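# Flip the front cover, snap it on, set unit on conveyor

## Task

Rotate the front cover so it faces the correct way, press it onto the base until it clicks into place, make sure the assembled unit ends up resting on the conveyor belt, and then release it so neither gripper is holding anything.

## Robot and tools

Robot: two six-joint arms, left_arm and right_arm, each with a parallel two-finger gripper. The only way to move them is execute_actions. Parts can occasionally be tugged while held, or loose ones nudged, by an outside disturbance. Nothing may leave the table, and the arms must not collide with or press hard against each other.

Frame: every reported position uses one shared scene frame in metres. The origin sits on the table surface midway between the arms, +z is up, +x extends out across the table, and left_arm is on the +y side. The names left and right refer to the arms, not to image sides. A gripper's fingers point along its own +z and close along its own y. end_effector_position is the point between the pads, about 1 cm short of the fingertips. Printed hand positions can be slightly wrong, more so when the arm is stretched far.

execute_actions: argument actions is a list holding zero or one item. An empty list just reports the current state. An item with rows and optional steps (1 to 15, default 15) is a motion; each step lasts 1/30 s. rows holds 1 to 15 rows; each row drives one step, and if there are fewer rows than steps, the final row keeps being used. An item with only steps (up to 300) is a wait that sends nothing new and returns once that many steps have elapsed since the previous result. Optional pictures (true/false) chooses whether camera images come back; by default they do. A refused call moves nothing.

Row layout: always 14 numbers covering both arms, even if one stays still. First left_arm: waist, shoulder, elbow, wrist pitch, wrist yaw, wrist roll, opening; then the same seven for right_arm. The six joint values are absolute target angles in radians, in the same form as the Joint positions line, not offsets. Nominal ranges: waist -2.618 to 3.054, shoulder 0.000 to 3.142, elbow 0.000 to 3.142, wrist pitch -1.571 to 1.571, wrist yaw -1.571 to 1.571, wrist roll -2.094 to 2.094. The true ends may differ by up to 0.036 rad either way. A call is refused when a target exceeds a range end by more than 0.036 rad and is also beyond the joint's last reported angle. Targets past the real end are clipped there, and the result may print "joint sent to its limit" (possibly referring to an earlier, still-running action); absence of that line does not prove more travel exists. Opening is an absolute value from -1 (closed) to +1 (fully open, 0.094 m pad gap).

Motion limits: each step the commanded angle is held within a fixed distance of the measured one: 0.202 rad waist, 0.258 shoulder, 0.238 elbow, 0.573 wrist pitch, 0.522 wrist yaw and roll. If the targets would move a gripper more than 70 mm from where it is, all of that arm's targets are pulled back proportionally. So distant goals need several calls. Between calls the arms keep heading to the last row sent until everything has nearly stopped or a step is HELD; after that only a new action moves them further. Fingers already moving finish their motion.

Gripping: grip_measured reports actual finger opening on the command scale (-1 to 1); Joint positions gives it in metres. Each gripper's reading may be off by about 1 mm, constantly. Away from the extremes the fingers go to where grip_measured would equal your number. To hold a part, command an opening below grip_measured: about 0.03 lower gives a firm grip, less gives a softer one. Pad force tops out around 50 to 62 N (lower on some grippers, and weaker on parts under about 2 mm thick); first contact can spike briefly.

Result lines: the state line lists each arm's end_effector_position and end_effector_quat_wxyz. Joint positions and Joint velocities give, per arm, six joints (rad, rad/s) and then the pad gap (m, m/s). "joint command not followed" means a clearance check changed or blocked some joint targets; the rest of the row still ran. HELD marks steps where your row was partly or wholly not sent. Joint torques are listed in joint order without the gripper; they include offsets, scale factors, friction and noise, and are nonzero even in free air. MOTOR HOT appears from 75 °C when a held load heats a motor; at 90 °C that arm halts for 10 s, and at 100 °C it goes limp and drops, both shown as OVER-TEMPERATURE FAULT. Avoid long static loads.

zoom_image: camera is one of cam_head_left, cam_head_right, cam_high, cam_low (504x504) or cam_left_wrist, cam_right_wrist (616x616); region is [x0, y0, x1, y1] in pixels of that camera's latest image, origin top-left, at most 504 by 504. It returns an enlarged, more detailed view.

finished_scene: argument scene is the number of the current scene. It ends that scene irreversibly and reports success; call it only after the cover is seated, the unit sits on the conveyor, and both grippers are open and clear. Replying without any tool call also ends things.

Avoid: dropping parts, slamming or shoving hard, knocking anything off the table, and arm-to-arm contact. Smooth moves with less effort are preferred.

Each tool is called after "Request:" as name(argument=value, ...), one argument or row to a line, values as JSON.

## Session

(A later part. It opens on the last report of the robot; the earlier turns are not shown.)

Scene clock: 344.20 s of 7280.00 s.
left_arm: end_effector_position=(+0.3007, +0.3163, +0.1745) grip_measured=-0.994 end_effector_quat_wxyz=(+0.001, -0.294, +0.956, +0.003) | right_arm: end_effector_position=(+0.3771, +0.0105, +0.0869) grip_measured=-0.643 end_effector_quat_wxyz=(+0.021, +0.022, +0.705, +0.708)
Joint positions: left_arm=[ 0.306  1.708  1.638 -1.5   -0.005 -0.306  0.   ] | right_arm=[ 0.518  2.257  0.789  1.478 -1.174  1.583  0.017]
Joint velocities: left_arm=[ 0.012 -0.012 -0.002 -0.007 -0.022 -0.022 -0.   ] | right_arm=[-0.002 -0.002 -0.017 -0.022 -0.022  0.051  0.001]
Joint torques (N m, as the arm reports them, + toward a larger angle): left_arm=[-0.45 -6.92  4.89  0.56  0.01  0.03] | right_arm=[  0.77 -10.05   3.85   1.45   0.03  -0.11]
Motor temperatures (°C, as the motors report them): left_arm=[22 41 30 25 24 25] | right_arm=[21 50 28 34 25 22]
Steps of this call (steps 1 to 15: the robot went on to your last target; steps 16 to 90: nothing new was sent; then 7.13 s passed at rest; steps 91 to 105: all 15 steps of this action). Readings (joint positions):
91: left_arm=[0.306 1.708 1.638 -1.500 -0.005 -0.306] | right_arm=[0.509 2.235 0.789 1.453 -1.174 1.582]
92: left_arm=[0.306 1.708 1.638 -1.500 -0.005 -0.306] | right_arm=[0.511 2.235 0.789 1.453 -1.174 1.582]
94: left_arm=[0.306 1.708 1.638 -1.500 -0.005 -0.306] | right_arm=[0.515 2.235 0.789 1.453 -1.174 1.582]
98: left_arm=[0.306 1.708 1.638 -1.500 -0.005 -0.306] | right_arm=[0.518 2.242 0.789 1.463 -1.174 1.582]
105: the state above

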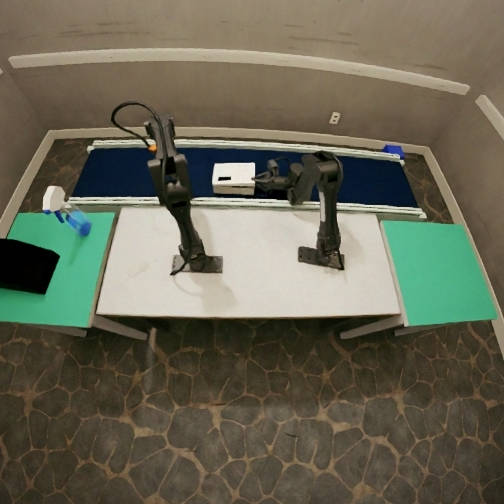

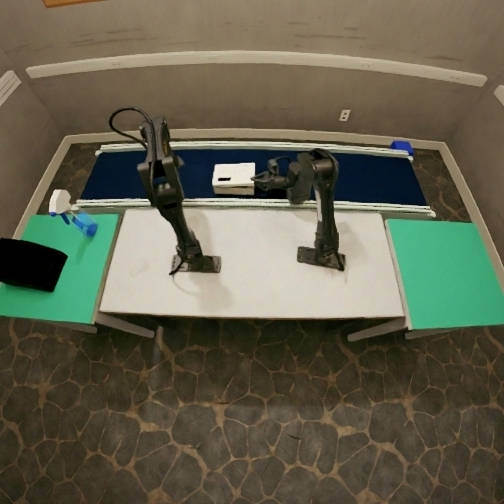

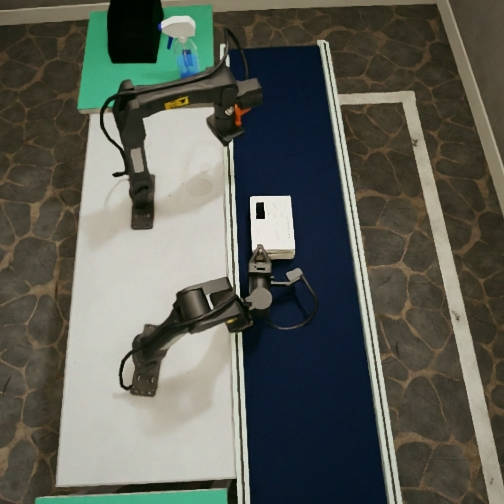

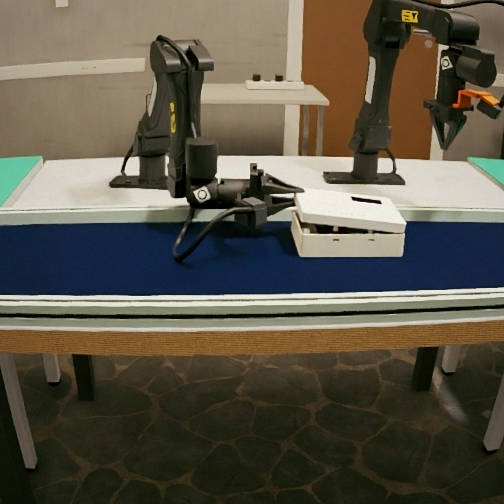

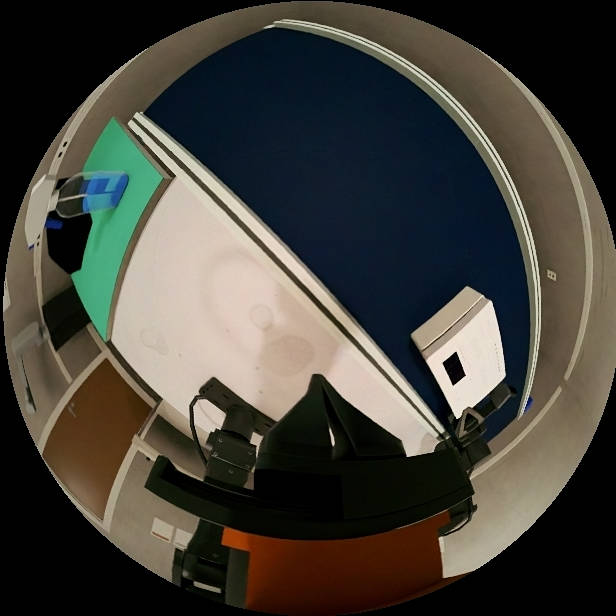

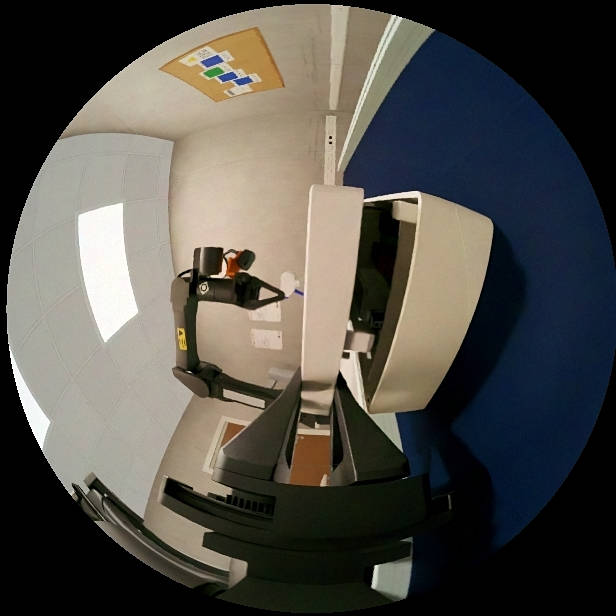

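Request:
execute_actions(
  actions=[
    {"rows":[[0.25,1.72,1.66,-1.49,0,-0.3,-1,0.527,2.265,0.8,1.51,-1.17,1.57,-0.65],[0.2,1.75,1.7,-1.48,0,-0.3,-1,0.527,2.27,0.8,1.51,-1.17,1.57,-0.62],[0.15,1.78,1.74,-1.46,0,-0.3,-1,0.527,2.275,0.81,1.51,-1.17,1.57,-0.6],[0.1,1.81,1.78,-1.44,0,-0.3,-1,0.527,2.28,0.81,1.51,-1.17,1.57,-0.58],[0.05,1.84,1.82,-1.42,0,-0.3,-1,0.527,2.285,0.81,1.51,-1.17,1.57,-0.56],[0,1.87,1.86,-1.4,0,-0.3,-1,0.527,2.29,0.81,1.51,-1.17,1.57,-0.55],[-0.05,1.9,1.9,-1.38,0,-0.3,-1,0.527,2.295,0.81,1.51,-1.17,1.57,-0.55],[-0.1,1.94,1.93,-1.36,0,-0.3,-1,0.527,2.30,0.81,1.51,-1.17,1.57,-0.55],[-0.14,1.98,1.96,-1.35,0,-0.3,-1,0.527,2.30,0.81,1.51,-1.17,1.57,-0.55],[-0.17,2.02,1.98,-1.35,0,-0.3,-1,0.527,2.30,0.81,1.51,-1.17,1.57,-0.55],[-0.19,2.05,1.98,-1.35,0,-0.3,-1,0.527,2.30,0.81,1.51,-1.17,1.57,-0.55],[-0.2,2.08,1.98,-1.35,0,-0.3,-1,0.527,2.30,0.81,1.51,-1.17,1.57,-0.55],[-0.2,2.1,1.98,-1.35,0,-0.3,-1,0.527,2.30,0.81,1.51,-1.17,1.57,-0.55],[-0.2,2.12,1.98,-1.35,0,-0.3,-1,0.527,2.30,0.81,1.51,-1.17,1.57,-0.55]],"steps":15},
  ],
  pictures=false,
)

Request:
execute_actions(
  actions=[
    {"steps":15},
  ],
)

Request:
zoom_image(
  camera="cam_low",
  region=[270,170,430,270],
)

Scene clock: 355.90 s of 7280.00 s.
left_arm: end_effector_position=(+0.4208, +0.1246, +0.1278) grip_measured=-0.994 end_effector_quat_wxyz=(+0.041, -0.030, +0.999, -0.015) | right_arm: end_effector_position=(+0.3759, +0.0100, +0.0747) grip_measured=-0.551 end_effector_quat_wxyz=(+0.012, +0.030, +0.708, +0.705)
Joint positions: left_arm=[-0.228  2.095  1.967 -1.356  0.007 -0.305  0.   ] | right_arm=[ 0.518  2.291  0.789  1.487 -1.174  1.583  0.021]
Joint velocities: left_arm=[-0.212  0.789 -0.002  0.081  0.051  0.022  0.   ] | right_arm=[-0.017  0.002  0.002  0.051 -0.007 -0.007  0.001]
Joint torques (N m, as the arm reports them, + toward a larger angle): left_arm=[  3.24 -11.3    6.77   0.82  -0.1   -0.01] | right_arm=[  0.68 -10.06   6.46   1.36   0.01  -0.11]
Motor temperatures (°C, as the motors report them): left_arm=[22 41 30 25 24 25] | right_arm=[21 49 28 34 25 22]
Steps of this call (steps 1 to 15: the robot went on to your last target; steps 16 to 90: nothing new was sent; then 8.20 s passed at rest; steps 91 to 105: all 15 steps of this action). Readings (joint positions):
91: left_arm=[0.302 1.708 1.638 -1.500 -0.006 -0.306] | right_arm=[0.518 2.257 0.789 1.479 -1.174 1.583]
92: left_arm=[0.288 1.713 1.645 -1.503 -0.008 -0.306] | right_arm=[0.518 2.257 0.789 1.479 -1.174 1.583]
94: left_arm=[0.221 1.748 1.697 -1.504 -0.012 -0.306] | right_arm=[0.518 2.260 0.789 1.481 -1.174 1.583]
98: left_arm=[0.016 1.867 1.846 -1.446 -0.011 -0.306] | right_arm=[0.518 2.279 0.789 1.484 -1.174 1.583]
105: the state above

Scene clock: 356.40 s of 7280.00 s.
left_arm: end_effector_position=(+0.4231, +0.1346, +0.1090) grip_measured=-0.994 end_effector_quat_wxyz=(+0.018, -0.042, +0.999, -0.009) | right_arm: end_effector_position=(+0.3759, +0.0100, +0.0750) grip_measured=-0.551 end_effector_quat_wxyz=(+0.013, +0.030, +0.708, +0.705)
Joint positions: left_arm=[-0.203  2.142  1.967 -1.356  0.008 -0.305  0.   ] | right_arm=[ 0.518  2.291  0.789  1.489 -1.174  1.583  0.021]
Joint velocities: left_arm=[ 0.007  0.012 -0.022 -0.051  0.007 -0.007 -0.   ] | right_arm=[-0.002  0.002 -0.017 -0.022 -0.051  0.037  0.001]
Joint torques (N m, as the arm reports them, + toward a larger angle): left_arm=[  0.53 -11.53   6.67   0.67  -0.07   0.01] | right_arm=[  0.67 -10.04   6.45   1.35   0.02  -0.1 ]
Motor temperatures (°C, as the motors report them): left_arm=[22 41 30 25 24 25] | right_arm=[21 49 28 34 25 22]
Steps of this call (steps 1 to 15: the robot went on to your last target). Readings (joint positions):
1: left_arm=[-0.231 2.119 1.967 -1.356 0.009 -0.305] | right_arm=[0.518 2.291 0.789 1.487 -1.174 1.583]
2: left_arm=[-0.230 2.136 1.967 -1.356 0.009 -0.305] | right_arm=[0.518 2.291 0.789 1.488 -1.174 1.583]
4: left_arm=[-0.220 2.151 1.967 -1.356 0.009 -0.305] | right_arm=[0.518 2.291 0.789 1.489 -1.174 1.583]
8: left_arm=[-0.204 2.144 1.967 -1.356 0.009 -0.305] | right_arm=[0.518 2.291 0.789 1.489 -1.174 1.583]
15: the state above

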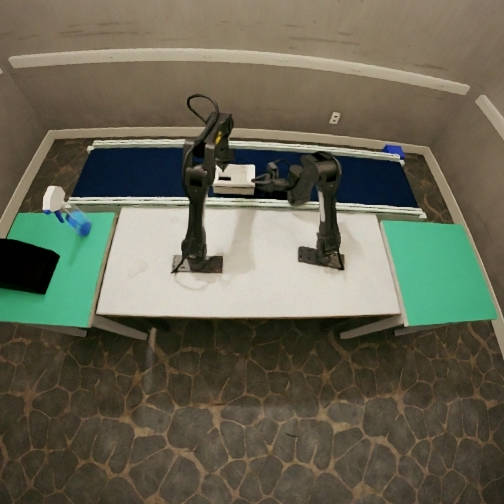

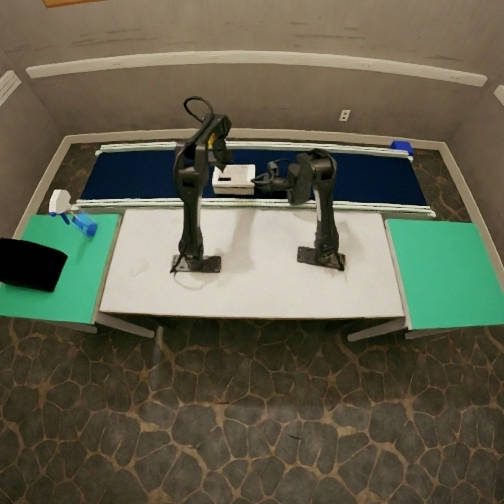

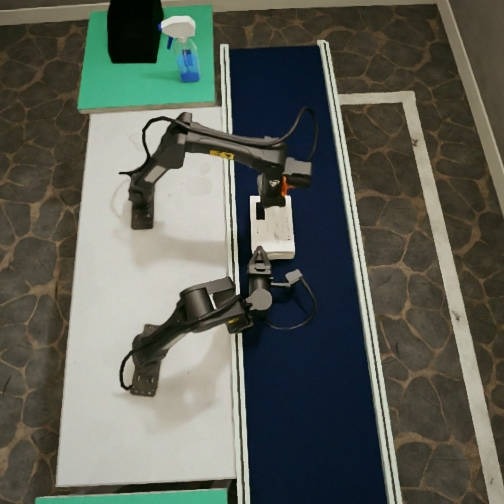

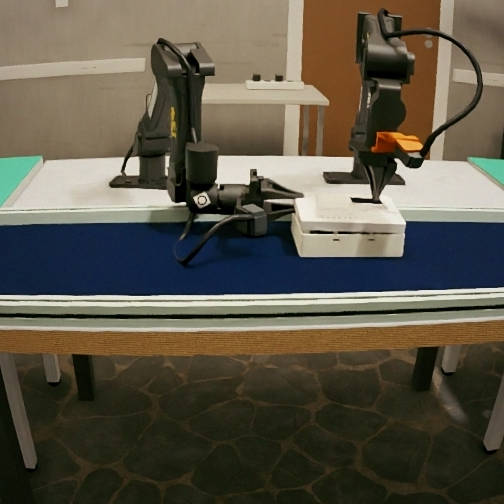

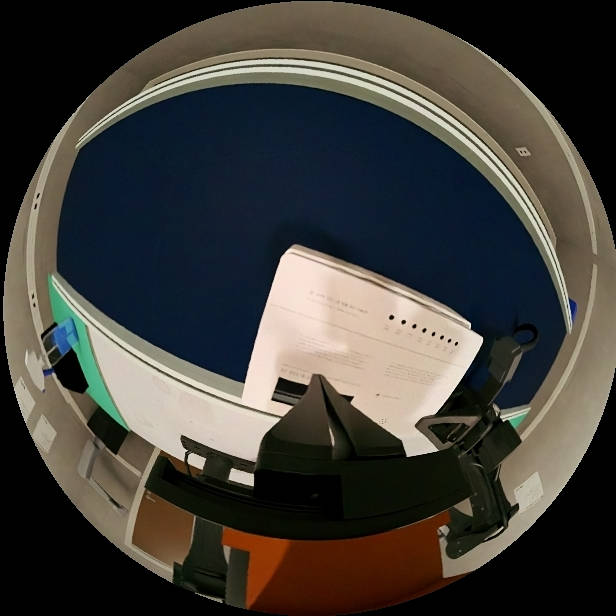

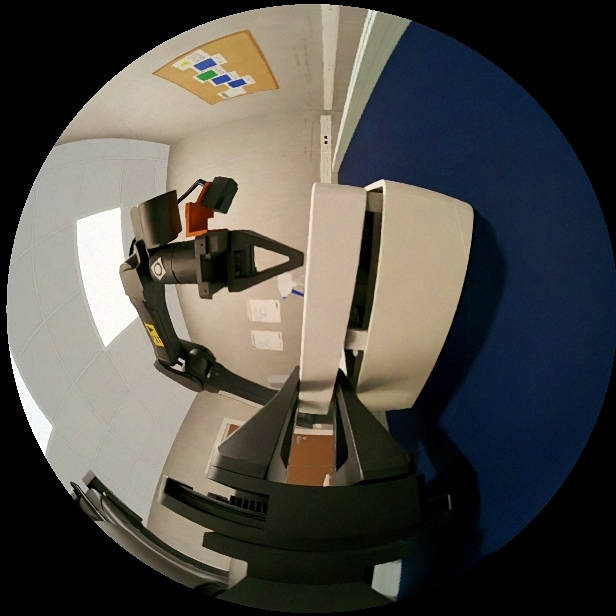

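Region (270, 170, 430, 270) of cam_low's 504x504 image, scaled by 3.150, with more detail than that image has; it fills the top 315 rows of this view, and the rest is white.

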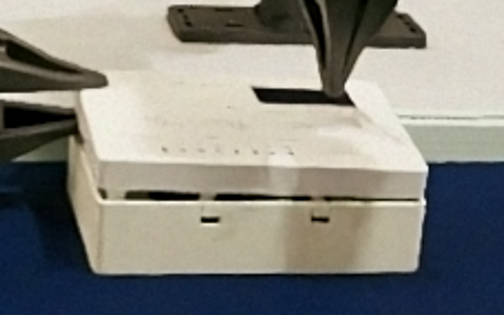

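Request:
execute_actions(
  actions=[
    {"rows":[[-0.2,2.14,1.98,-1.35,0,-0.3,-1,0.51,2.30,0.79,1.5,-1.19,1.57,-0.55],[-0.2,2.14,1.98,-1.35,0,-0.3,-1,0.504,2.30,0.79,1.5,-1.198,1.57,-0.55],[-0.2,2.14,1.98,-1.35,0,-0.3,-1,0.498,2.30,0.79,1.5,-1.206,1.57,-0.55],[-0.2,2.14,1.98,-1.35,0,-0.3,-1,0.492,2.30,0.79,1.5,-1.214,1.57,-0.55],[-0.2,2.14,1.98,-1.35,0,-0.3,-1,0.486,2.30,0.79,1.5,-1.222,1.57,-0.55],[-0.2,2.14,1.98,-1.35,0,-0.3,-1,0.48,2.30,0.79,1.5,-1.23,1.57,-0.55]],"steps":15},
  ],
)

Request:
zoom_image(
  camera="cam_low",
  region=[270,170,430,270],
)

Scene clock: 363.83 s of 7280.00 s.
left_arm: end_effector_position=(+0.4231, +0.1346, +0.1090) grip_measured=-0.994 end_effector_quat_wxyz=(+0.018, -0.042, +0.999, -0.009) | right_arm: end_effector_position=(+0.3777, -0.0002, +0.0751) grip_measured=-0.551 end_effector_quat_wxyz=(+0.010, +0.026, +0.708, +0.705)
Joint positions: left_arm=[-0.203  2.142  1.967 -1.356  0.008 -0.305  0.   ] | right_arm=[ 0.486  2.291  0.789  1.489 -1.216  1.583  0.021]
Joint velocities: left_arm=[-0.022 -0.002 -0.012 -0.022  0.022 -0.022 -0.   ] | right_arm=[ 0.007 -0.002  0.012 -0.081 -0.037  0.051  0.   ]
Joint torques (N m, as the arm reports them, + toward a larger angle): left_arm=[ 0.28 -9.98  6.65  0.7  -0.08  0.01] | right_arm=[ -0.59 -10.01   4.53   1.25  -0.12  -0.1 ]
Motor temperatures (°C, as the motors report them): left_arm=[22 44 30 25 24 25] | right_arm=[21 49 28 34 25 22]
Steps of this call (steps 1 to 15: the robot went on to your last target; steps 16 to 90: nothing new was sent; then 3.93 s passed at rest; steps 91 to 105: all 15 steps of this action). Readings (joint positions):
91: left_arm=[-0.203 2.142 1.967 -1.356 0.008 -0.305] | right_arm=[0.518 2.291 0.789 1.489 -1.174 1.583]
92: left_arm=[-0.203 2.142 1.967 -1.356 0.008 -0.305] | right_arm=[0.518 2.291 0.789 1.489 -1.176 1.583]
94: left_arm=[-0.203 2.142 1.967 -1.356 0.008 -0.305] | right_arm=[0.514 2.291 0.789 1.489 -1.185 1.583]
98: left_arm=[-0.203 2.142 1.967 -1.356 0.008 -0.305] | right_arm=[0.493 2.291 0.789 1.489 -1.205 1.583]
105: the state above

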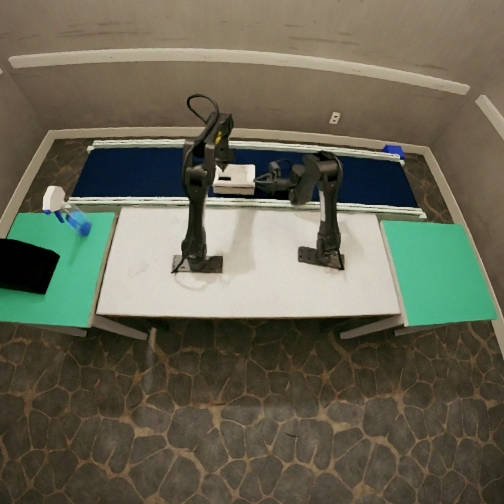

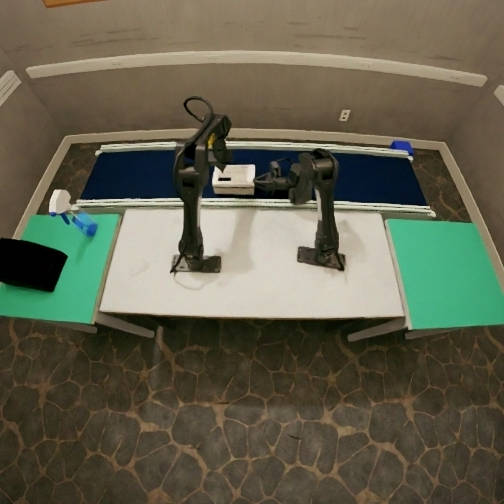

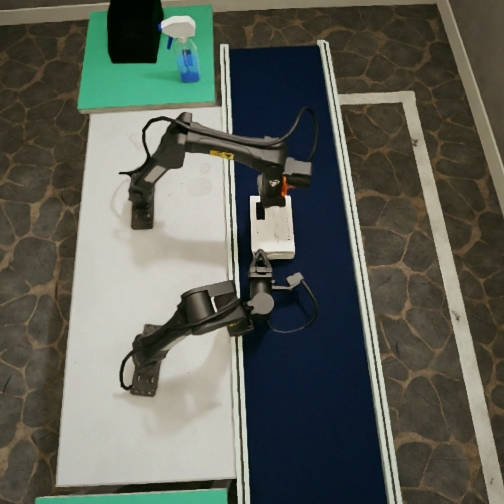

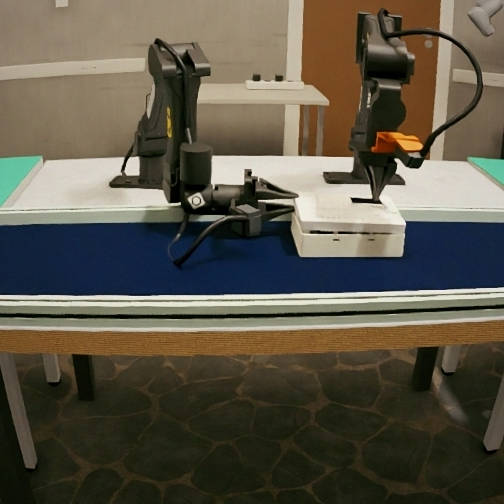

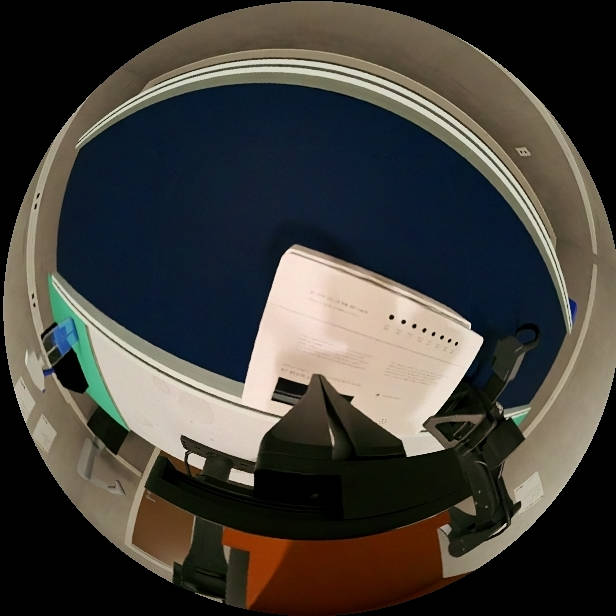

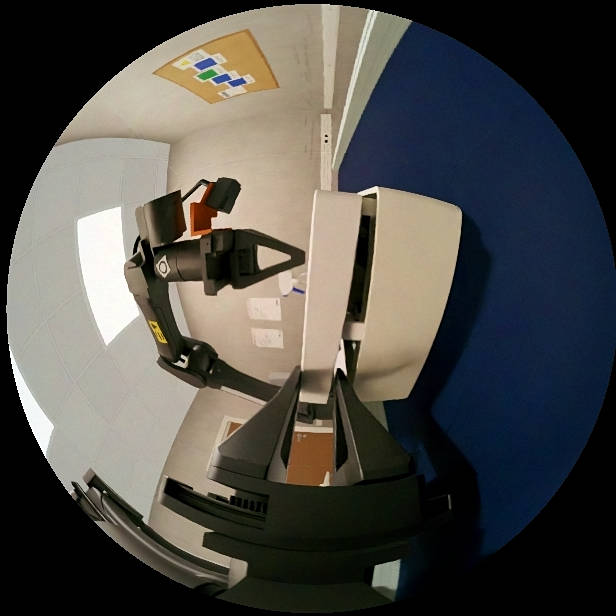

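Region (270, 170, 430, 270) of cam_low's 504x504 image, scaled by 3.150, with more detail than that image has; it fills the top 315 rows of this view, and the rest is white.

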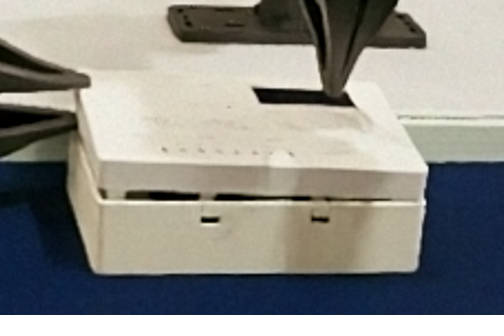

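Free; near hooks on rim. Use the push recipe.

Request:
execute_actions(
  actions=[
    {"rows":[[-0.2,2.1,1.97,-1.35,0,-0.3,-1,0.46,2.30,0.79,1.5,-1.25,1.57,-0.55],[-0.21,2.07,1.95,-1.35,0,-0.3,-1,0.44,2.30,0.79,1.5,-1.27,1.57,-0.55],[-0.23,2.04,1.92,-1.36,0,-0.3,-1,0.41,2.30,0.79,1.5,-1.3,1.57,-0.55],[-0.25,2.01,1.89,-1.36,0,-0.3,-1,0.38,2.30,0.79,1.5,-1.33,1.57,-0.55],[-0.27,1.98,1.86,-1.37,0,-0.3,-1,0.35,2.29,0.79,1.5,-1.36,1.57,-0.55],[-0.29,1.96,1.83,-1.37,0,-0.3,-1,0.31,2.28,0.79,1.5,-1.39,1.57,-0.55],[-0.31,1.945,1.8,-1.38,0,-0.3,-1,0.27,2.27,0.79,1.5,-1.42,1.57,-0.55],[-0.33,1.945,1.77,-1.38,0,-0.3,-1,0.23,2.27,0.79,1.5,-1.45,1.57,-0.55],[-0.35,1.945,1.75,-1.38,0,-0.3,-1,0.19,2.27,0.79,1.5,-1.48,1.57,-0.55],[-0.375,1.945,1.74,-1.38,0,-0.3,-1,0.15,2.27,0.79,1.5,-1.5,1.57,-0.55]],"steps":15},
  ],
  pictures=false,
)

Request:
execute_actions(
  actions=[
    {"rows":[[-0.375,1.945,1.72,-1.38,0,-0.3,-1,0.15,2.27,0.79,1.5,-1.5,1.57,-0.55],[-0.375,1.945,1.69,-1.37,0,-0.3,-1,0.15,2.27,0.79,1.5,-1.5,1.57,-0.55],[-0.375,1.945,1.66,-1.35,0,-0.3,-1,0.15,2.27,0.79,1.5,-1.5,1.57,-0.55],[-0.375,1.945,1.63,-1.32,0,-0.3,-1,0.15,2.27,0.79,1.5,-1.5,1.57,-0.55],[-0.375,1.945,1.61,-1.29,0,-0.3,-1,0.15,2.27,0.79,1.5,-1.5,1.57,-0.55],[-0.375,1.945,1.6,-1.26,0,-0.3,-1,0.15,2.27,0.79,1.5,-1.5,1.57,-0.55],[-0.375,1.945,1.6,-1.23,0,-0.3,-1,0.15,2.27,0.79,1.5,-1.5,1.57,-0.55]],"steps":15},
  ],
  pictures=false,
)

Request:
execute_actions(
  actions=[
    {"rows":[[-0.375,1.945,1.6,-1.21,0,-0.3,-1,0.15,2.27,0.79,1.5,-1.5,1.57,-0.55],[-0.375,1.945,1.6,-1.19,0,-0.3,-1,0.15,2.27,0.79,1.5,-1.5,1.57,-0.55],[-0.375,1.945,1.6,-1.17,0,-0.3,-1,0.15,2.27,0.79,1.5,-1.5,1.57,-0.55],[-0.375,1.945,1.6,-1.15,0,-0.3,-1,0.15,2.27,0.79,1.5,-1.5,1.57,-0.55]],"steps":15},
  ],
)

Request:
zoom_image(
  camera="cam_right_wrist",
  region=[200,200,450,400],
)

Scene clock: 382.63 s of 7280.00 s.
left_arm: end_effector_position=(+0.3483, +0.0809, +0.1257) grip_measured=-0.994 end_effector_quat_wxyz=(+0.000, +0.051, +0.999, -0.004) | right_arm: end_effector_position=(+0.4151, -0.1226, +0.0756) grip_measured=-0.551 end_effector_quat_wxyz=(+0.053, +0.070, +0.704, +0.705)
Joint positions: left_arm=[-0.391  1.946  1.746 -1.367  0.007 -0.305  0.   ] | right_arm=[ 0.13   2.291  0.789  1.489 -1.448  1.583  0.021]
Joint velocities: left_arm=[-0.002  0.027 -0.085 -0.095  0.007 -0.037 -0.   ] | right_arm=[ 0.032 -0.007  0.012 -0.037 -0.256 -0.11  -0.001]
Joint torques (N m, as the arm reports them, + toward a larger angle): left_arm=[ 1.37 -8.45  5.29  0.44 -0.02  0.  ] | right_arm=[  1.58 -12.57   4.35   1.1   -0.15  -0.1 ]
Motor temperatures (°C, as the motors report them): left_arm=[22 45 31 25 24 25] | right_arm=[21 48 28 34 25 22]
Steps of this call (steps 1 to 15: the robot went on to your last target; steps 16 to 90: nothing new was sent; then 15.30 s passed at rest; steps 91 to 105: all 15 steps of this action). Readings (joint positions):
91: left_arm=[-0.203 2.140 1.967 -1.356 0.008 -0.305] | right_arm=[0.485 2.291 0.789 1.489 -1.221 1.583]
92: left_arm=[-0.203 2.135 1.963 -1.353 0.008 -0.305] | right_arm=[0.480 2.291 0.789 1.489 -1.229 1.583]
94: left_arm=[-0.208 2.101 1.931 -1.349 0.007 -0.305] | right_arm=[0.451 2.291 0.789 1.489 -1.258 1.583]
98: left_arm=[-0.268 1.984 1.828 -1.354 0.003 -0.305] | right_arm=[0.319 2.291 0.789 1.489 -1.343 1.583]
105: the state above

Scene clock: 383.13 s of 7280.00 s.
left_arm: end_effector_position=(+0.3382, +0.0884, +0.0866) grip_measured=-0.994 end_effector_quat_wxyz=(-0.023, +0.047, +0.999, +0.005) | right_arm: end_effector_position=(+0.4060, -0.1169, +0.0757) grip_measured=-0.551 end_effector_quat_wxyz=(+0.034, +0.052, +0.706, +0.706)
Joint positions: left_arm=[-0.383  1.953  1.599 -1.264  0.007 -0.305  0.   ] | right_arm=[ 0.143  2.291  0.789  1.489 -1.489  1.583  0.021]
Joint velocities: left_arm=[ 0.012 -0.007  0.012  0.11   0.095  0.037  0.   ] | right_arm=[-0.002 -0.002  0.007 -0.007 -0.066  0.007 -0.001]
Joint torques (N m, as the arm reports them, + toward a larger angle): left_arm=[ 0.51 -8.76  5.42  0.59 -0.1   0.01] | right_arm=[  0.6  -12.54   4.33   1.07  -0.1   -0.1 ]
Motor temperatures (°C, as the motors report them): left_arm=[22 45 31 25 24 25] | right_arm=[21 49 28 34 25 22]
Steps of this call (steps 1 to 15: all 15 steps of this action). Readings (joint positions):
1: left_arm=[-0.390 1.946 1.741 -1.367 0.007 -0.305] | right_arm=[0.134 2.291 0.789 1.489 -1.457 1.583]
2: left_arm=[-0.387 1.946 1.732 -1.367 0.007 -0.305] | right_arm=[0.137 2.291 0.789 1.489 -1.464 1.583]
4: left_arm=[-0.384 1.946 1.695 -1.358 0.007 -0.305] | right_arm=[0.142 2.291 0.789 1.489 -1.474 1.583]
8: left_arm=[-0.383 1.950 1.606 -1.317 0.007 -0.305] | right_arm=[0.143 2.291 0.789 1.489 -1.484 1.583]
15: the state above

Scene clock: 383.63 s of 7280.00 s.
left_arm: end_effector_position=(+0.3563, +0.0807, +0.0865) grip_measured=-0.994 end_effector_quat_wxyz=(+0.014, +0.047, +0.999, -0.009) | right_arm: end_effector_position=(+0.4057, -0.1169, +0.0757) grip_measured=-0.551 end_effector_quat_wxyz=(+0.034, +0.051, +0.706, +0.706)
Joint positions: left_arm=[-0.383  1.953  1.599 -1.185  0.007 -0.305  0.   ] | right_arm=[ 0.143  2.291  0.789  1.489 -1.49   1.583  0.021]
Joint velocities: left_arm=[-0.012 -0.012  0.017 -0.095  0.051  0.022  0.   ] | right_arm=[-0.012 -0.012 -0.007  0.051 -0.037  0.022  0.   ]
Joint torques (N m, as the arm reports them, + toward a larger angle): left_arm=[ 0.62 -9.04  5.68  0.98 -0.1   0.01] | right_arm=[  0.57 -12.55   4.33   1.07  -0.11  -0.1 ]
Motor temperatures (°C, as the motors report them): left_arm=[22 45 31 25 24 25] | right_arm=[21 49 28 34 25 22]
Steps of this call (steps 1 to 15: all 15 steps of this action). Readings (joint positions):
1: left_arm=[-0.383 1.953 1.599 -1.259 0.007 -0.305] | right_arm=[0.143 2.291 0.789 1.489 -1.489 1.583]
2: left_arm=[-0.383 1.953 1.599 -1.252 0.007 -0.305] | right_arm=[0.143 2.291 0.789 1.489 -1.489 1.583]
4: left_arm=[-0.383 1.953 1.599 -1.230 0.007 -0.305] | right_arm=[0.143 2.291 0.789 1.489 -1.490 1.583]
8: left_arm=[-0.383 1.953 1.599 -1.193 0.007 -0.305] | right_arm=[0.143 2.291 0.789 1.489 -1.490 1.583]
15: the state above

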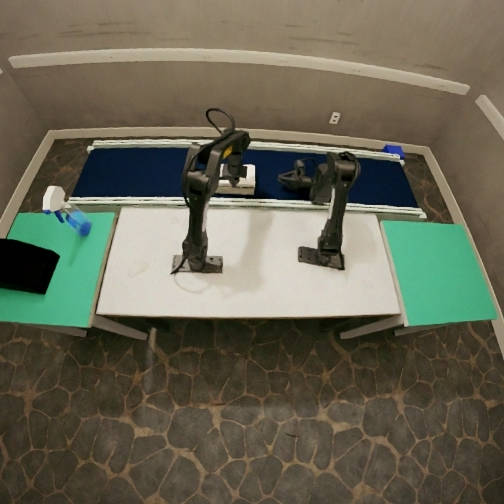

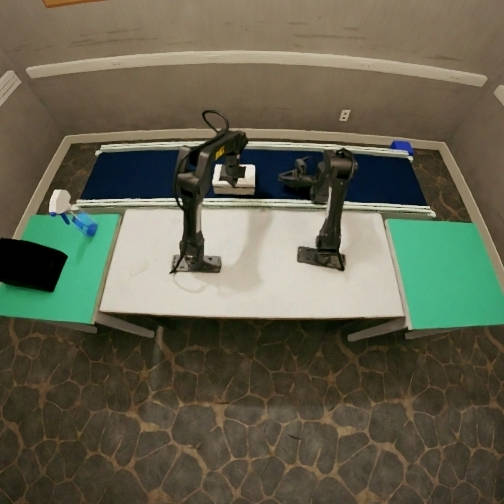

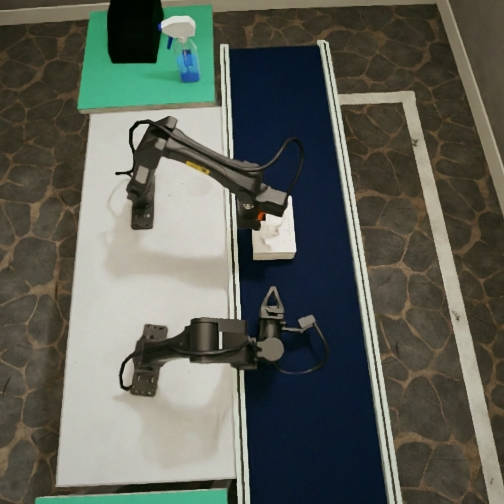

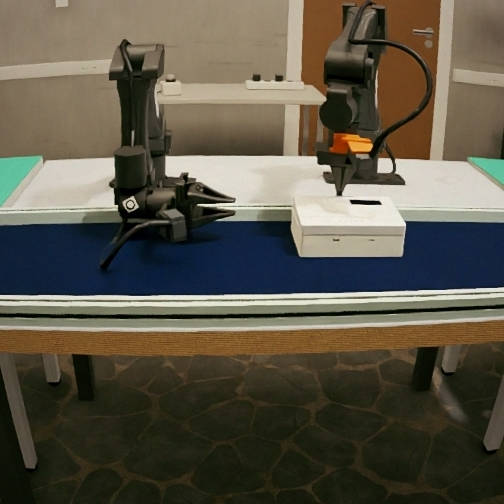

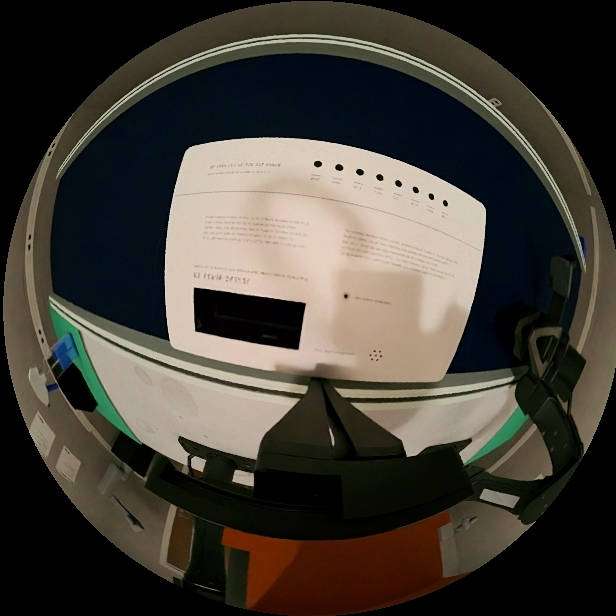

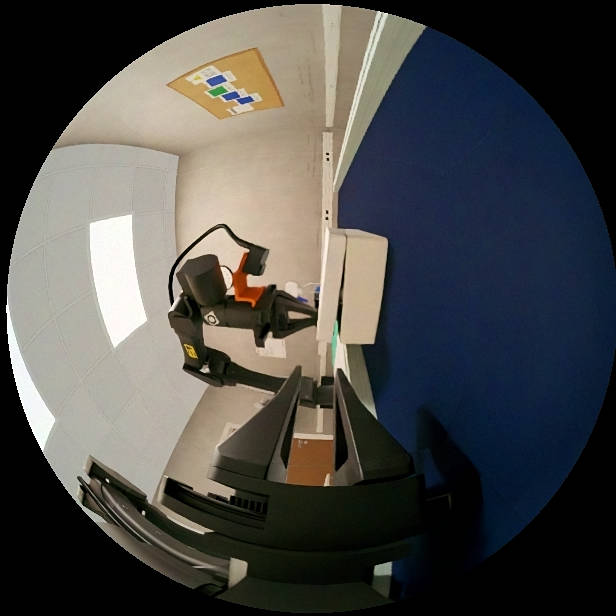

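Region (200, 200, 450, 400) of cam_right_wrist's 616x616 image, scaled by 2.016, with more detail than that image has; it fills the top 403 rows of this view, and the rest is white.

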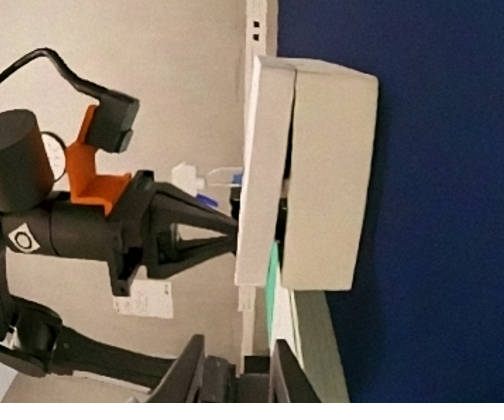

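Request:
execute_actions(
  actions=[
    {"rows":[[-0.375,1.945,1.6,-1.22,0,-0.3,-1,0.15,2.27,0.79,1.5,-1.5,1.57,-0.55],[-0.375,1.945,1.6,-1.28,0,-0.3,-1,0.15,2.27,0.79,1.5,-1.5,1.57,-0.55],[-0.375,1.945,1.62,-1.33,0,-0.3,-1,0.15,2.27,0.79,1.5,-1.5,1.57,-0.55],[-0.375,1.945,1.65,-1.38,0,-0.3,-1,0.15,2.27,0.79,1.5,-1.5,1.57,-0.55],[-0.375,1.945,1.68,-1.38,0,-0.3,-1,0.15,2.27,0.79,1.5,-1.5,1.57,-0.55],[-0.375,1.945,1.71,-1.38,0,-0.3,-1,0.15,2.27,0.79,1.5,-1.5,1.57,-0.55],[-0.375,1.945,1.74,-1.38,0,-0.3,-1,0.15,2.27,0.79,1.5,-1.5,1.57,-0.55],[-0.375,1.945,1.77,-1.38,0,-0.3,-1,0.15,2.27,0.79,1.5,-1.5,1.57,-0.55],[-0.38,1.96,1.8,-1.37,0,-0.3,-1,0.15,2.27,0.79,1.5,-1.5,1.57,-0.55],[-0.39,1.98,1.83,-1.36,0,-0.3,-1,0.15,2.27,0.79,1.5,-1.5,1.57,-0.55],[-0.39,2.0,1.85,-1.34,0,-0.3,-1,0.15,2.27,0.79,1.5,-1.5,1.57,-0.55],[-0.39,2.02,1.87,-1.33,0,-0.3,-1,0.15,2.27,0.79,1.5,-1.5,1.57,-0.55],[-0.39,2.04,1.87,-1.32,0,-0.3,-1,0.15,2.27,0.79,1.5,-1.5,1.57,-0.55],[-0.39,2.06,1.87,-1.32,0,-0.3,-1,0.15,2.27,0.79,1.5,-1.5,1.57,-0.55]],"steps":15},
  ],
  pictures=false,
)

Request:
execute_actions(
  actions=[
    {"steps":10},
  ],
  pictures=false,
)

Request:
execute_actions(
  actions=[
    {"rows":[[-0.39,2.07,1.865,-1.32,0,-0.3,-1,0.15,2.27,0.79,1.5,-1.5,1.57,-0.55],[-0.39,2.08,1.86,-1.32,0,-0.3,-1,0.15,2.27,0.79,1.5,-1.5,1.57,-0.55],[-0.39,2.09,1.855,-1.32,0,-0.3,-1,0.15,2.27,0.79,1.5,-1.5,1.57,-0.55],[-0.39,2.10,1.85,-1.32,0,-0.3,-1,0.15,2.27,0.79,1.5,-1.5,1.57,-0.55],[-0.39,2.11,1.845,-1.32,0,-0.3,-1,0.15,2.27,0.79,1.5,-1.5,1.57,-0.55],[-0.39,2.12,1.84,-1.32,0,-0.3,-1,0.15,2.27,0.79,1.5,-1.5,1.57,-0.55],[-0.39,2.13,1.835,-1.32,0,-0.3,-1,0.15,2.27,0.79,1.5,-1.5,1.57,-0.55],[-0.39,2.14,1.83,-1.32,0,-0.3,-1,0.15,2.27,0.79,1.5,-1.5,1.57,-0.55],[-0.39,2.15,1.825,-1.32,0,-0.3,-1,0.15,2.27,0.79,1.5,-1.5,1.57,-0.55],[-0.39,2.16,1.82,-1.32,0,-0.3,-1,0.15,2.27,0.79,1.5,-1.5,1.57,-0.55],[-0.39,2.17,1.815,-1.32,0,-0.3,-1,0.15,2.27,0.79,1.5,-1.5,1.57,-0.55],[-0.39,2.18,1.81,-1.32,0,-0.3,-1,0.15,2.27,0.79,1.5,-1.5,1.57,-0.55],[-0.39,2.19,1.81,-1.32,0,-0.3,-1,0.15,2.27,0.79,1.5,-1.5,1.57,-0.55]],"steps":15},
  ],
  pictures=false,
)

Request:
execute_actions(
  actions=[
    {"rows":[[-0.39,2.19,1.81,-1.32,0,-0.3,-1,0.15,2.27,0.79,1.5,-1.5,1.57,-0.55],[-0.39,2.19,1.81,-1.32,0,-0.3,-1,0.15,2.27,0.79,1.5,-1.5,1.57,-0.55],[-0.39,2.19,1.81,-1.32,0,-0.3,-1,0.15,2.27,0.79,1.5,-1.5,1.57,-0.55],[-0.39,2.19,1.81,-1.32,0,-0.3,-1,0.15,2.27,0.79,1.5,-1.5,1.57,-0.55],[-0.39,2.16,1.83,-1.32,0,-0.3,-1,0.15,2.27,0.79,1.5,-1.5,1.57,-0.55],[-0.39,2.13,1.85,-1.32,0,-0.3,-1,0.15,2.27,0.79,1.5,-1.5,1.57,-0.55],[-0.39,2.10,1.87,-1.32,0,-0.3,-1,0.15,2.27,0.79,1.5,-1.5,1.57,-0.55],[-0.39,2.07,1.89,-1.32,0,-0.3,-1,0.15,2.27,0.79,1.5,-1.5,1.57,-0.55],[-0.39,2.05,1.9,-1.32,0,-0.3,-1,0.15,2.27,0.79,1.5,-1.5,1.57,-0.55]],"steps":15},
  ],
)

Request:
zoom_image(
  camera="cam_right_wrist",
  region=[200,200,450,400],
)

Request:
zoom_image(
  camera="cam_low",
  region=[270,170,430,270],
)

Scene clock: 410.10 s of 7280.00 s.
left_arm: end_effector_position=(+0.3843, +0.0689, +0.1354) grip_measured=-0.994 end_effector_quat_wxyz=(+0.046, +0.047, +0.998, -0.021) | right_arm: end_effector_position=(+0.4057, -0.1169, +0.0757) grip_measured=-0.551 end_effector_quat_wxyz=(+0.034, +0.051, +0.706, +0.706)
Joint positions: left_arm=[-0.383  2.006  1.863 -1.327  0.007 -0.305  0.   ] | right_arm=[ 0.143  2.291  0.789  1.489 -1.49   1.583  0.021]
Joint velocities: left_arm=[ 0.017  0.422  0.076  0.11  -0.007 -0.051 -0.   ] | right_arm=[ 0.002 -0.007 -0.002 -0.081 -0.022 -0.022  0.   ]
Joint torques (N m, as the arm reports them, + toward a larger angle): left_arm=[-0.51 -6.48  5.76  0.62 -0.08  0.01] | right_arm=[  0.57 -12.55   4.33   1.07  -0.1   -0.1 ]
Motor temperatures (°C, as the motors report them): left_arm=[22 44 31 26 24 25] | right_arm=[21 52 28 33 25 22]
Steps of this call (steps 1 to 15: the robot went on to your last target; steps 16 to 90: nothing new was sent; then 22.97 s passed at rest; steps 91 to 105: all 15 steps of this action). Readings (joint positions):
91: left_arm=[-0.383 1.953 1.599 -1.186 0.007 -0.305] | right_arm=[0.143 2.291 0.789 1.489 -1.490 1.583]
92: left_arm=[-0.383 1.953 1.599 -1.193 0.007 -0.305] | right_arm=[0.143 2.291 0.789 1.489 -1.490 1.583]
94: left_arm=[-0.383 1.953 1.603 -1.236 0.007 -0.305] | right_arm=[0.143 2.291 0.789 1.489 -1.490 1.583]
98: left_arm=[-0.383 1.956 1.685 -1.329 0.007 -0.305] | right_arm=[0.143 2.291 0.789 1.489 -1.490 1.583]
105: the state above

Scene clock: 410.43 s of 7280.00 s.
left_arm: end_effector_position=(+0.3851, +0.0686, +0.1092) grip_measured=-0.994 end_effector_quat_wxyz=(+0.016, +0.047, +0.999, -0.010) | right_arm: end_effector_position=(+0.4057, -0.1169, +0.0757) grip_measured=-0.551 end_effector_quat_wxyz=(+0.034, +0.051, +0.706, +0.706)
Joint positions: left_arm=[-0.383  2.073  1.863 -1.324  0.007 -0.305  0.   ] | right_arm=[ 0.143  2.291  0.789  1.489 -1.49   1.583  0.021]
Joint velocities: left_arm=[-0.002 -0.012 -0.002 -0.007 -0.007  0.037  0.   ] | right_arm=[ 0.007 -0.017  0.002 -0.007  0.051 -0.081 -0.   ]
Joint torques (N m, as the arm reports them, + toward a larger angle): left_arm=[ -0.58 -10.5    6.19   0.66  -0.08   0.01] | right_arm=[  0.57 -12.56   4.32   1.07  -0.1   -0.1 ]
Motor temperatures (°C, as the motors report them): left_arm=[22 45 31 26 24 25] | right_arm=[21 52 28 33 25 22]
Steps of this call (steps 1 to 10: the robot went on to your last target). Readings (joint positions):
1: left_arm=[-0.383 2.020 1.863 -1.324 0.007 -0.305] | right_arm=[0.143 2.291 0.789 1.489 -1.490 1.583]
2: left_arm=[-0.383 2.036 1.863 -1.324 0.007 -0.305] | right_arm=[0.143 2.291 0.789 1.489 -1.490 1.583]
4: left_arm=[-0.383 2.061 1.863 -1.324 0.007 -0.305] | right_arm=[0.143 2.291 0.789 1.489 -1.490 1.583]
8: left_arm=[-0.383 2.073 1.863 -1.324 0.007 -0.305] | right_arm=[0.143 2.291 0.789 1.489 -1.490 1.583]
10: the state above

Scene clock: 410.93 s of 7280.00 s.
left_arm: end_effector_position=(+0.3821, +0.0698, +0.0854) grip_measured=-0.994 end_effector_quat_wxyz=(-0.013, +0.047, +0.999, +0.001) | right_arm: end_effector_position=(+0.4057, -0.1169, +0.0757) grip_measured=-0.551 end_effector_quat_wxyz=(+0.034, +0.051, +0.706, +0.706)
Joint positions: left_arm=[-0.383  2.126  1.849 -1.319  0.007 -0.305  0.   ] | right_arm=[ 0.143  2.291  0.789  1.489 -1.49   1.583  0.021]
Joint velocities: left_arm=[-0.007  0.002  0.022  0.007  0.081 -0.081 -0.   ] | right_arm=[-0.007 -0.002 -0.007 -0.037 -0.022 -0.037  0.001]
Joint torques (N m, as the arm reports them, + toward a larger angle): left_arm=[-0.55 -4.7   2.74  0.54 -0.09  0.01] | right_arm=[  0.57 -12.56   4.33   1.07  -0.11  -0.11]
Motor temperatures (°C, as the motors report them): left_arm=[22 44 31 26 24 25] | right_arm=[21 52 28 33 25 22]
Steps of this call (steps 1 to 15: all 15 steps of this action). Readings (joint positions):
1: left_arm=[-0.383 2.073 1.863 -1.324 0.007 -0.305] | right_arm=[0.143 2.291 0.789 1.489 -1.490 1.583]
2: left_arm=[-0.383 2.073 1.863 -1.324 0.007 -0.305] | right_arm=[0.143 2.291 0.789 1.489 -1.490 1.583]
4: left_arm=[-0.383 2.075 1.863 -1.324 0.007 -0.305] | right_arm=[0.143 2.291 0.789 1.489 -1.490 1.583]
8: left_arm=[-0.383 2.104 1.854 -1.324 0.007 -0.305] | right_arm=[0.143 2.291 0.789 1.489 -1.490 1.583]
15: the state above

Scene clock: 411.43 s of 7280.00 s.
left_arm: end_effector_position=(+0.3904, +0.0663, +0.1171) grip_measured=-0.994 end_effector_quat_wxyz=(+0.030, +0.047, +0.998, -0.015) | right_arm: end_effector_position=(+0.4057, -0.1169, +0.0757) grip_measured=-0.551 end_effector_quat_wxyz=(+0.034, +0.051, +0.706, +0.706)
Joint positions: left_arm=[-0.383  2.066  1.881 -1.319  0.007 -0.305  0.   ] | right_arm=[ 0.143  2.291  0.789  1.489 -1.49   1.583  0.021]
Joint velocities: left_arm=[ 0.022 -0.139  0.061 -0.051  0.037 -0.051 -0.   ] | right_arm=[ 0.002  0.007 -0.012  0.022 -0.022 -0.022 -0.001]
Joint torques (N m, as the arm reports them, + toward a larger angle): left_arm=[-0.54 -9.98  6.75  0.77 -0.08  0.01] | right_arm=[  0.58 -12.56   4.33   1.07  -0.11  -0.1 ]
Motor temperatures (°C, as the motors report them): left_arm=[22 44 31 26 24 25] | right_arm=[21 52 28 33 25 22]
Steps of this call (steps 1 to 15: all 15 steps of this action). Readings (joint positions):
1: left_arm=[-0.383 2.126 1.849 -1.319 0.007 -0.305] | right_arm=[0.143 2.291 0.789 1.489 -1.490 1.583]
2: left_arm=[-0.383 2.126 1.849 -1.319 0.007 -0.305] | right_arm=[0.143 2.291 0.789 1.489 -1.490 1.583]
4: left_arm=[-0.383 2.126 1.849 -1.319 0.007 -0.305] | right_arm=[0.143 2.291 0.789 1.489 -1.490 1.583]
8: left_arm=[-0.383 2.120 1.852 -1.319 0.007 -0.305] | right_arm=[0.143 2.291 0.789 1.489 -1.490 1.583]
15: the state above

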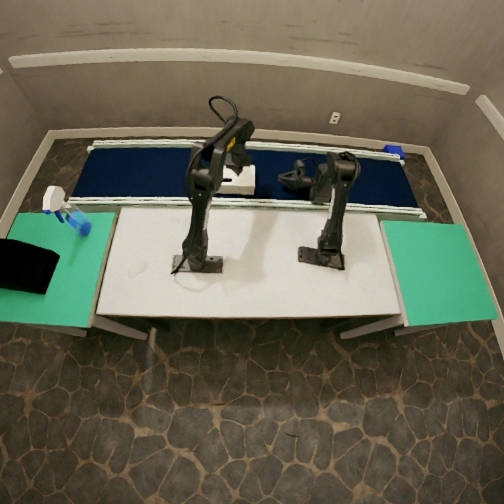

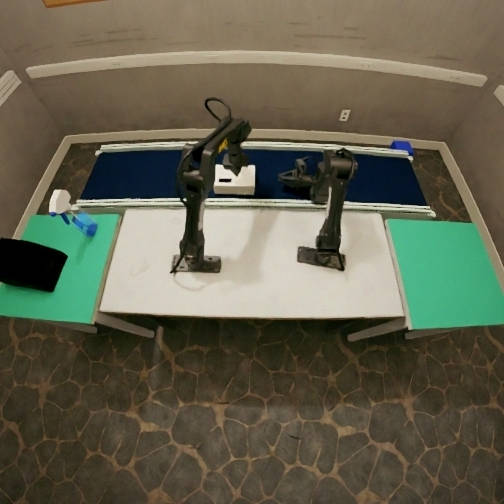

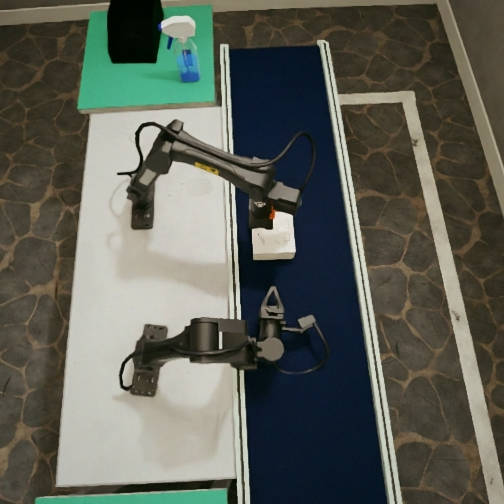

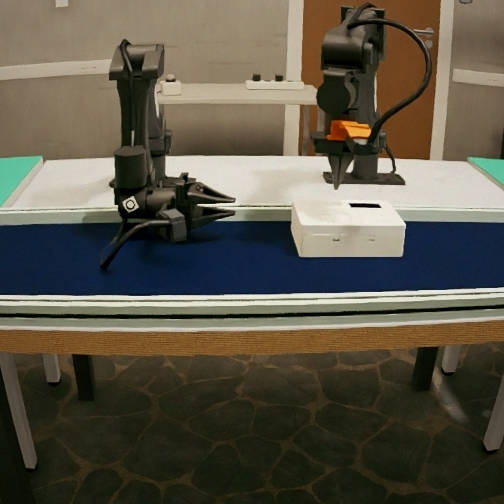

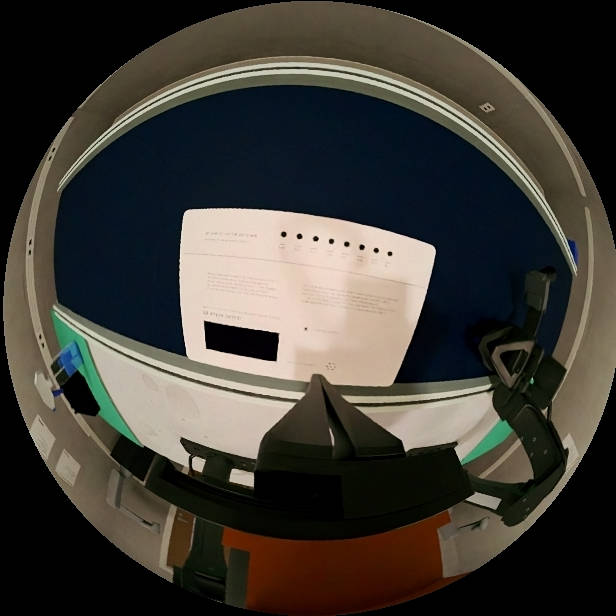

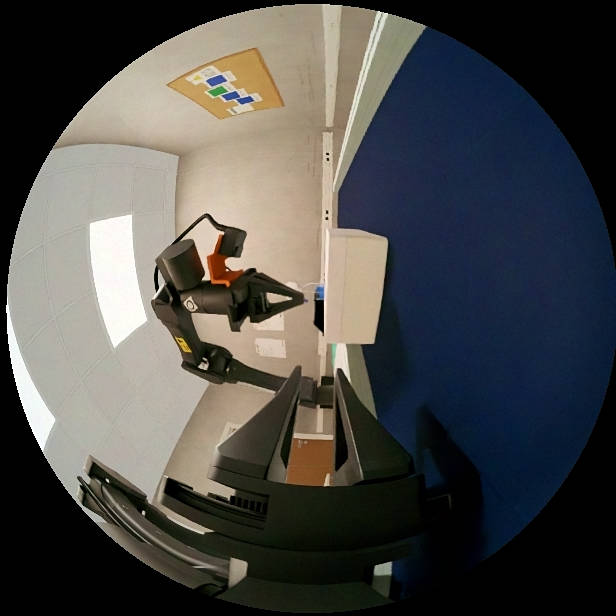

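Region (200, 200, 450, 400) of cam_right_wrist's 616x616 image, scaled by 2.016, with more detail than that image has; it fills the top 403 rows of this view, and the rest is white.

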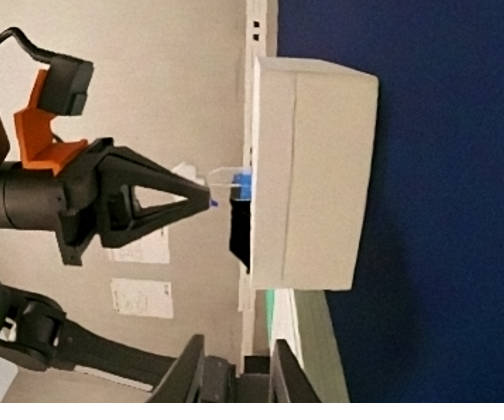

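Region (270, 170, 430, 270) of cam_low's 504x504 image, scaled by 3.150, with more detail than that image has; it fills the top 315 rows of this view, and the rest is white.

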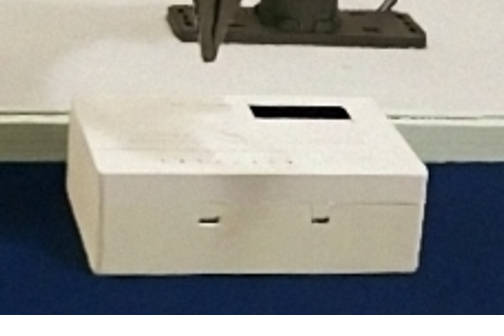

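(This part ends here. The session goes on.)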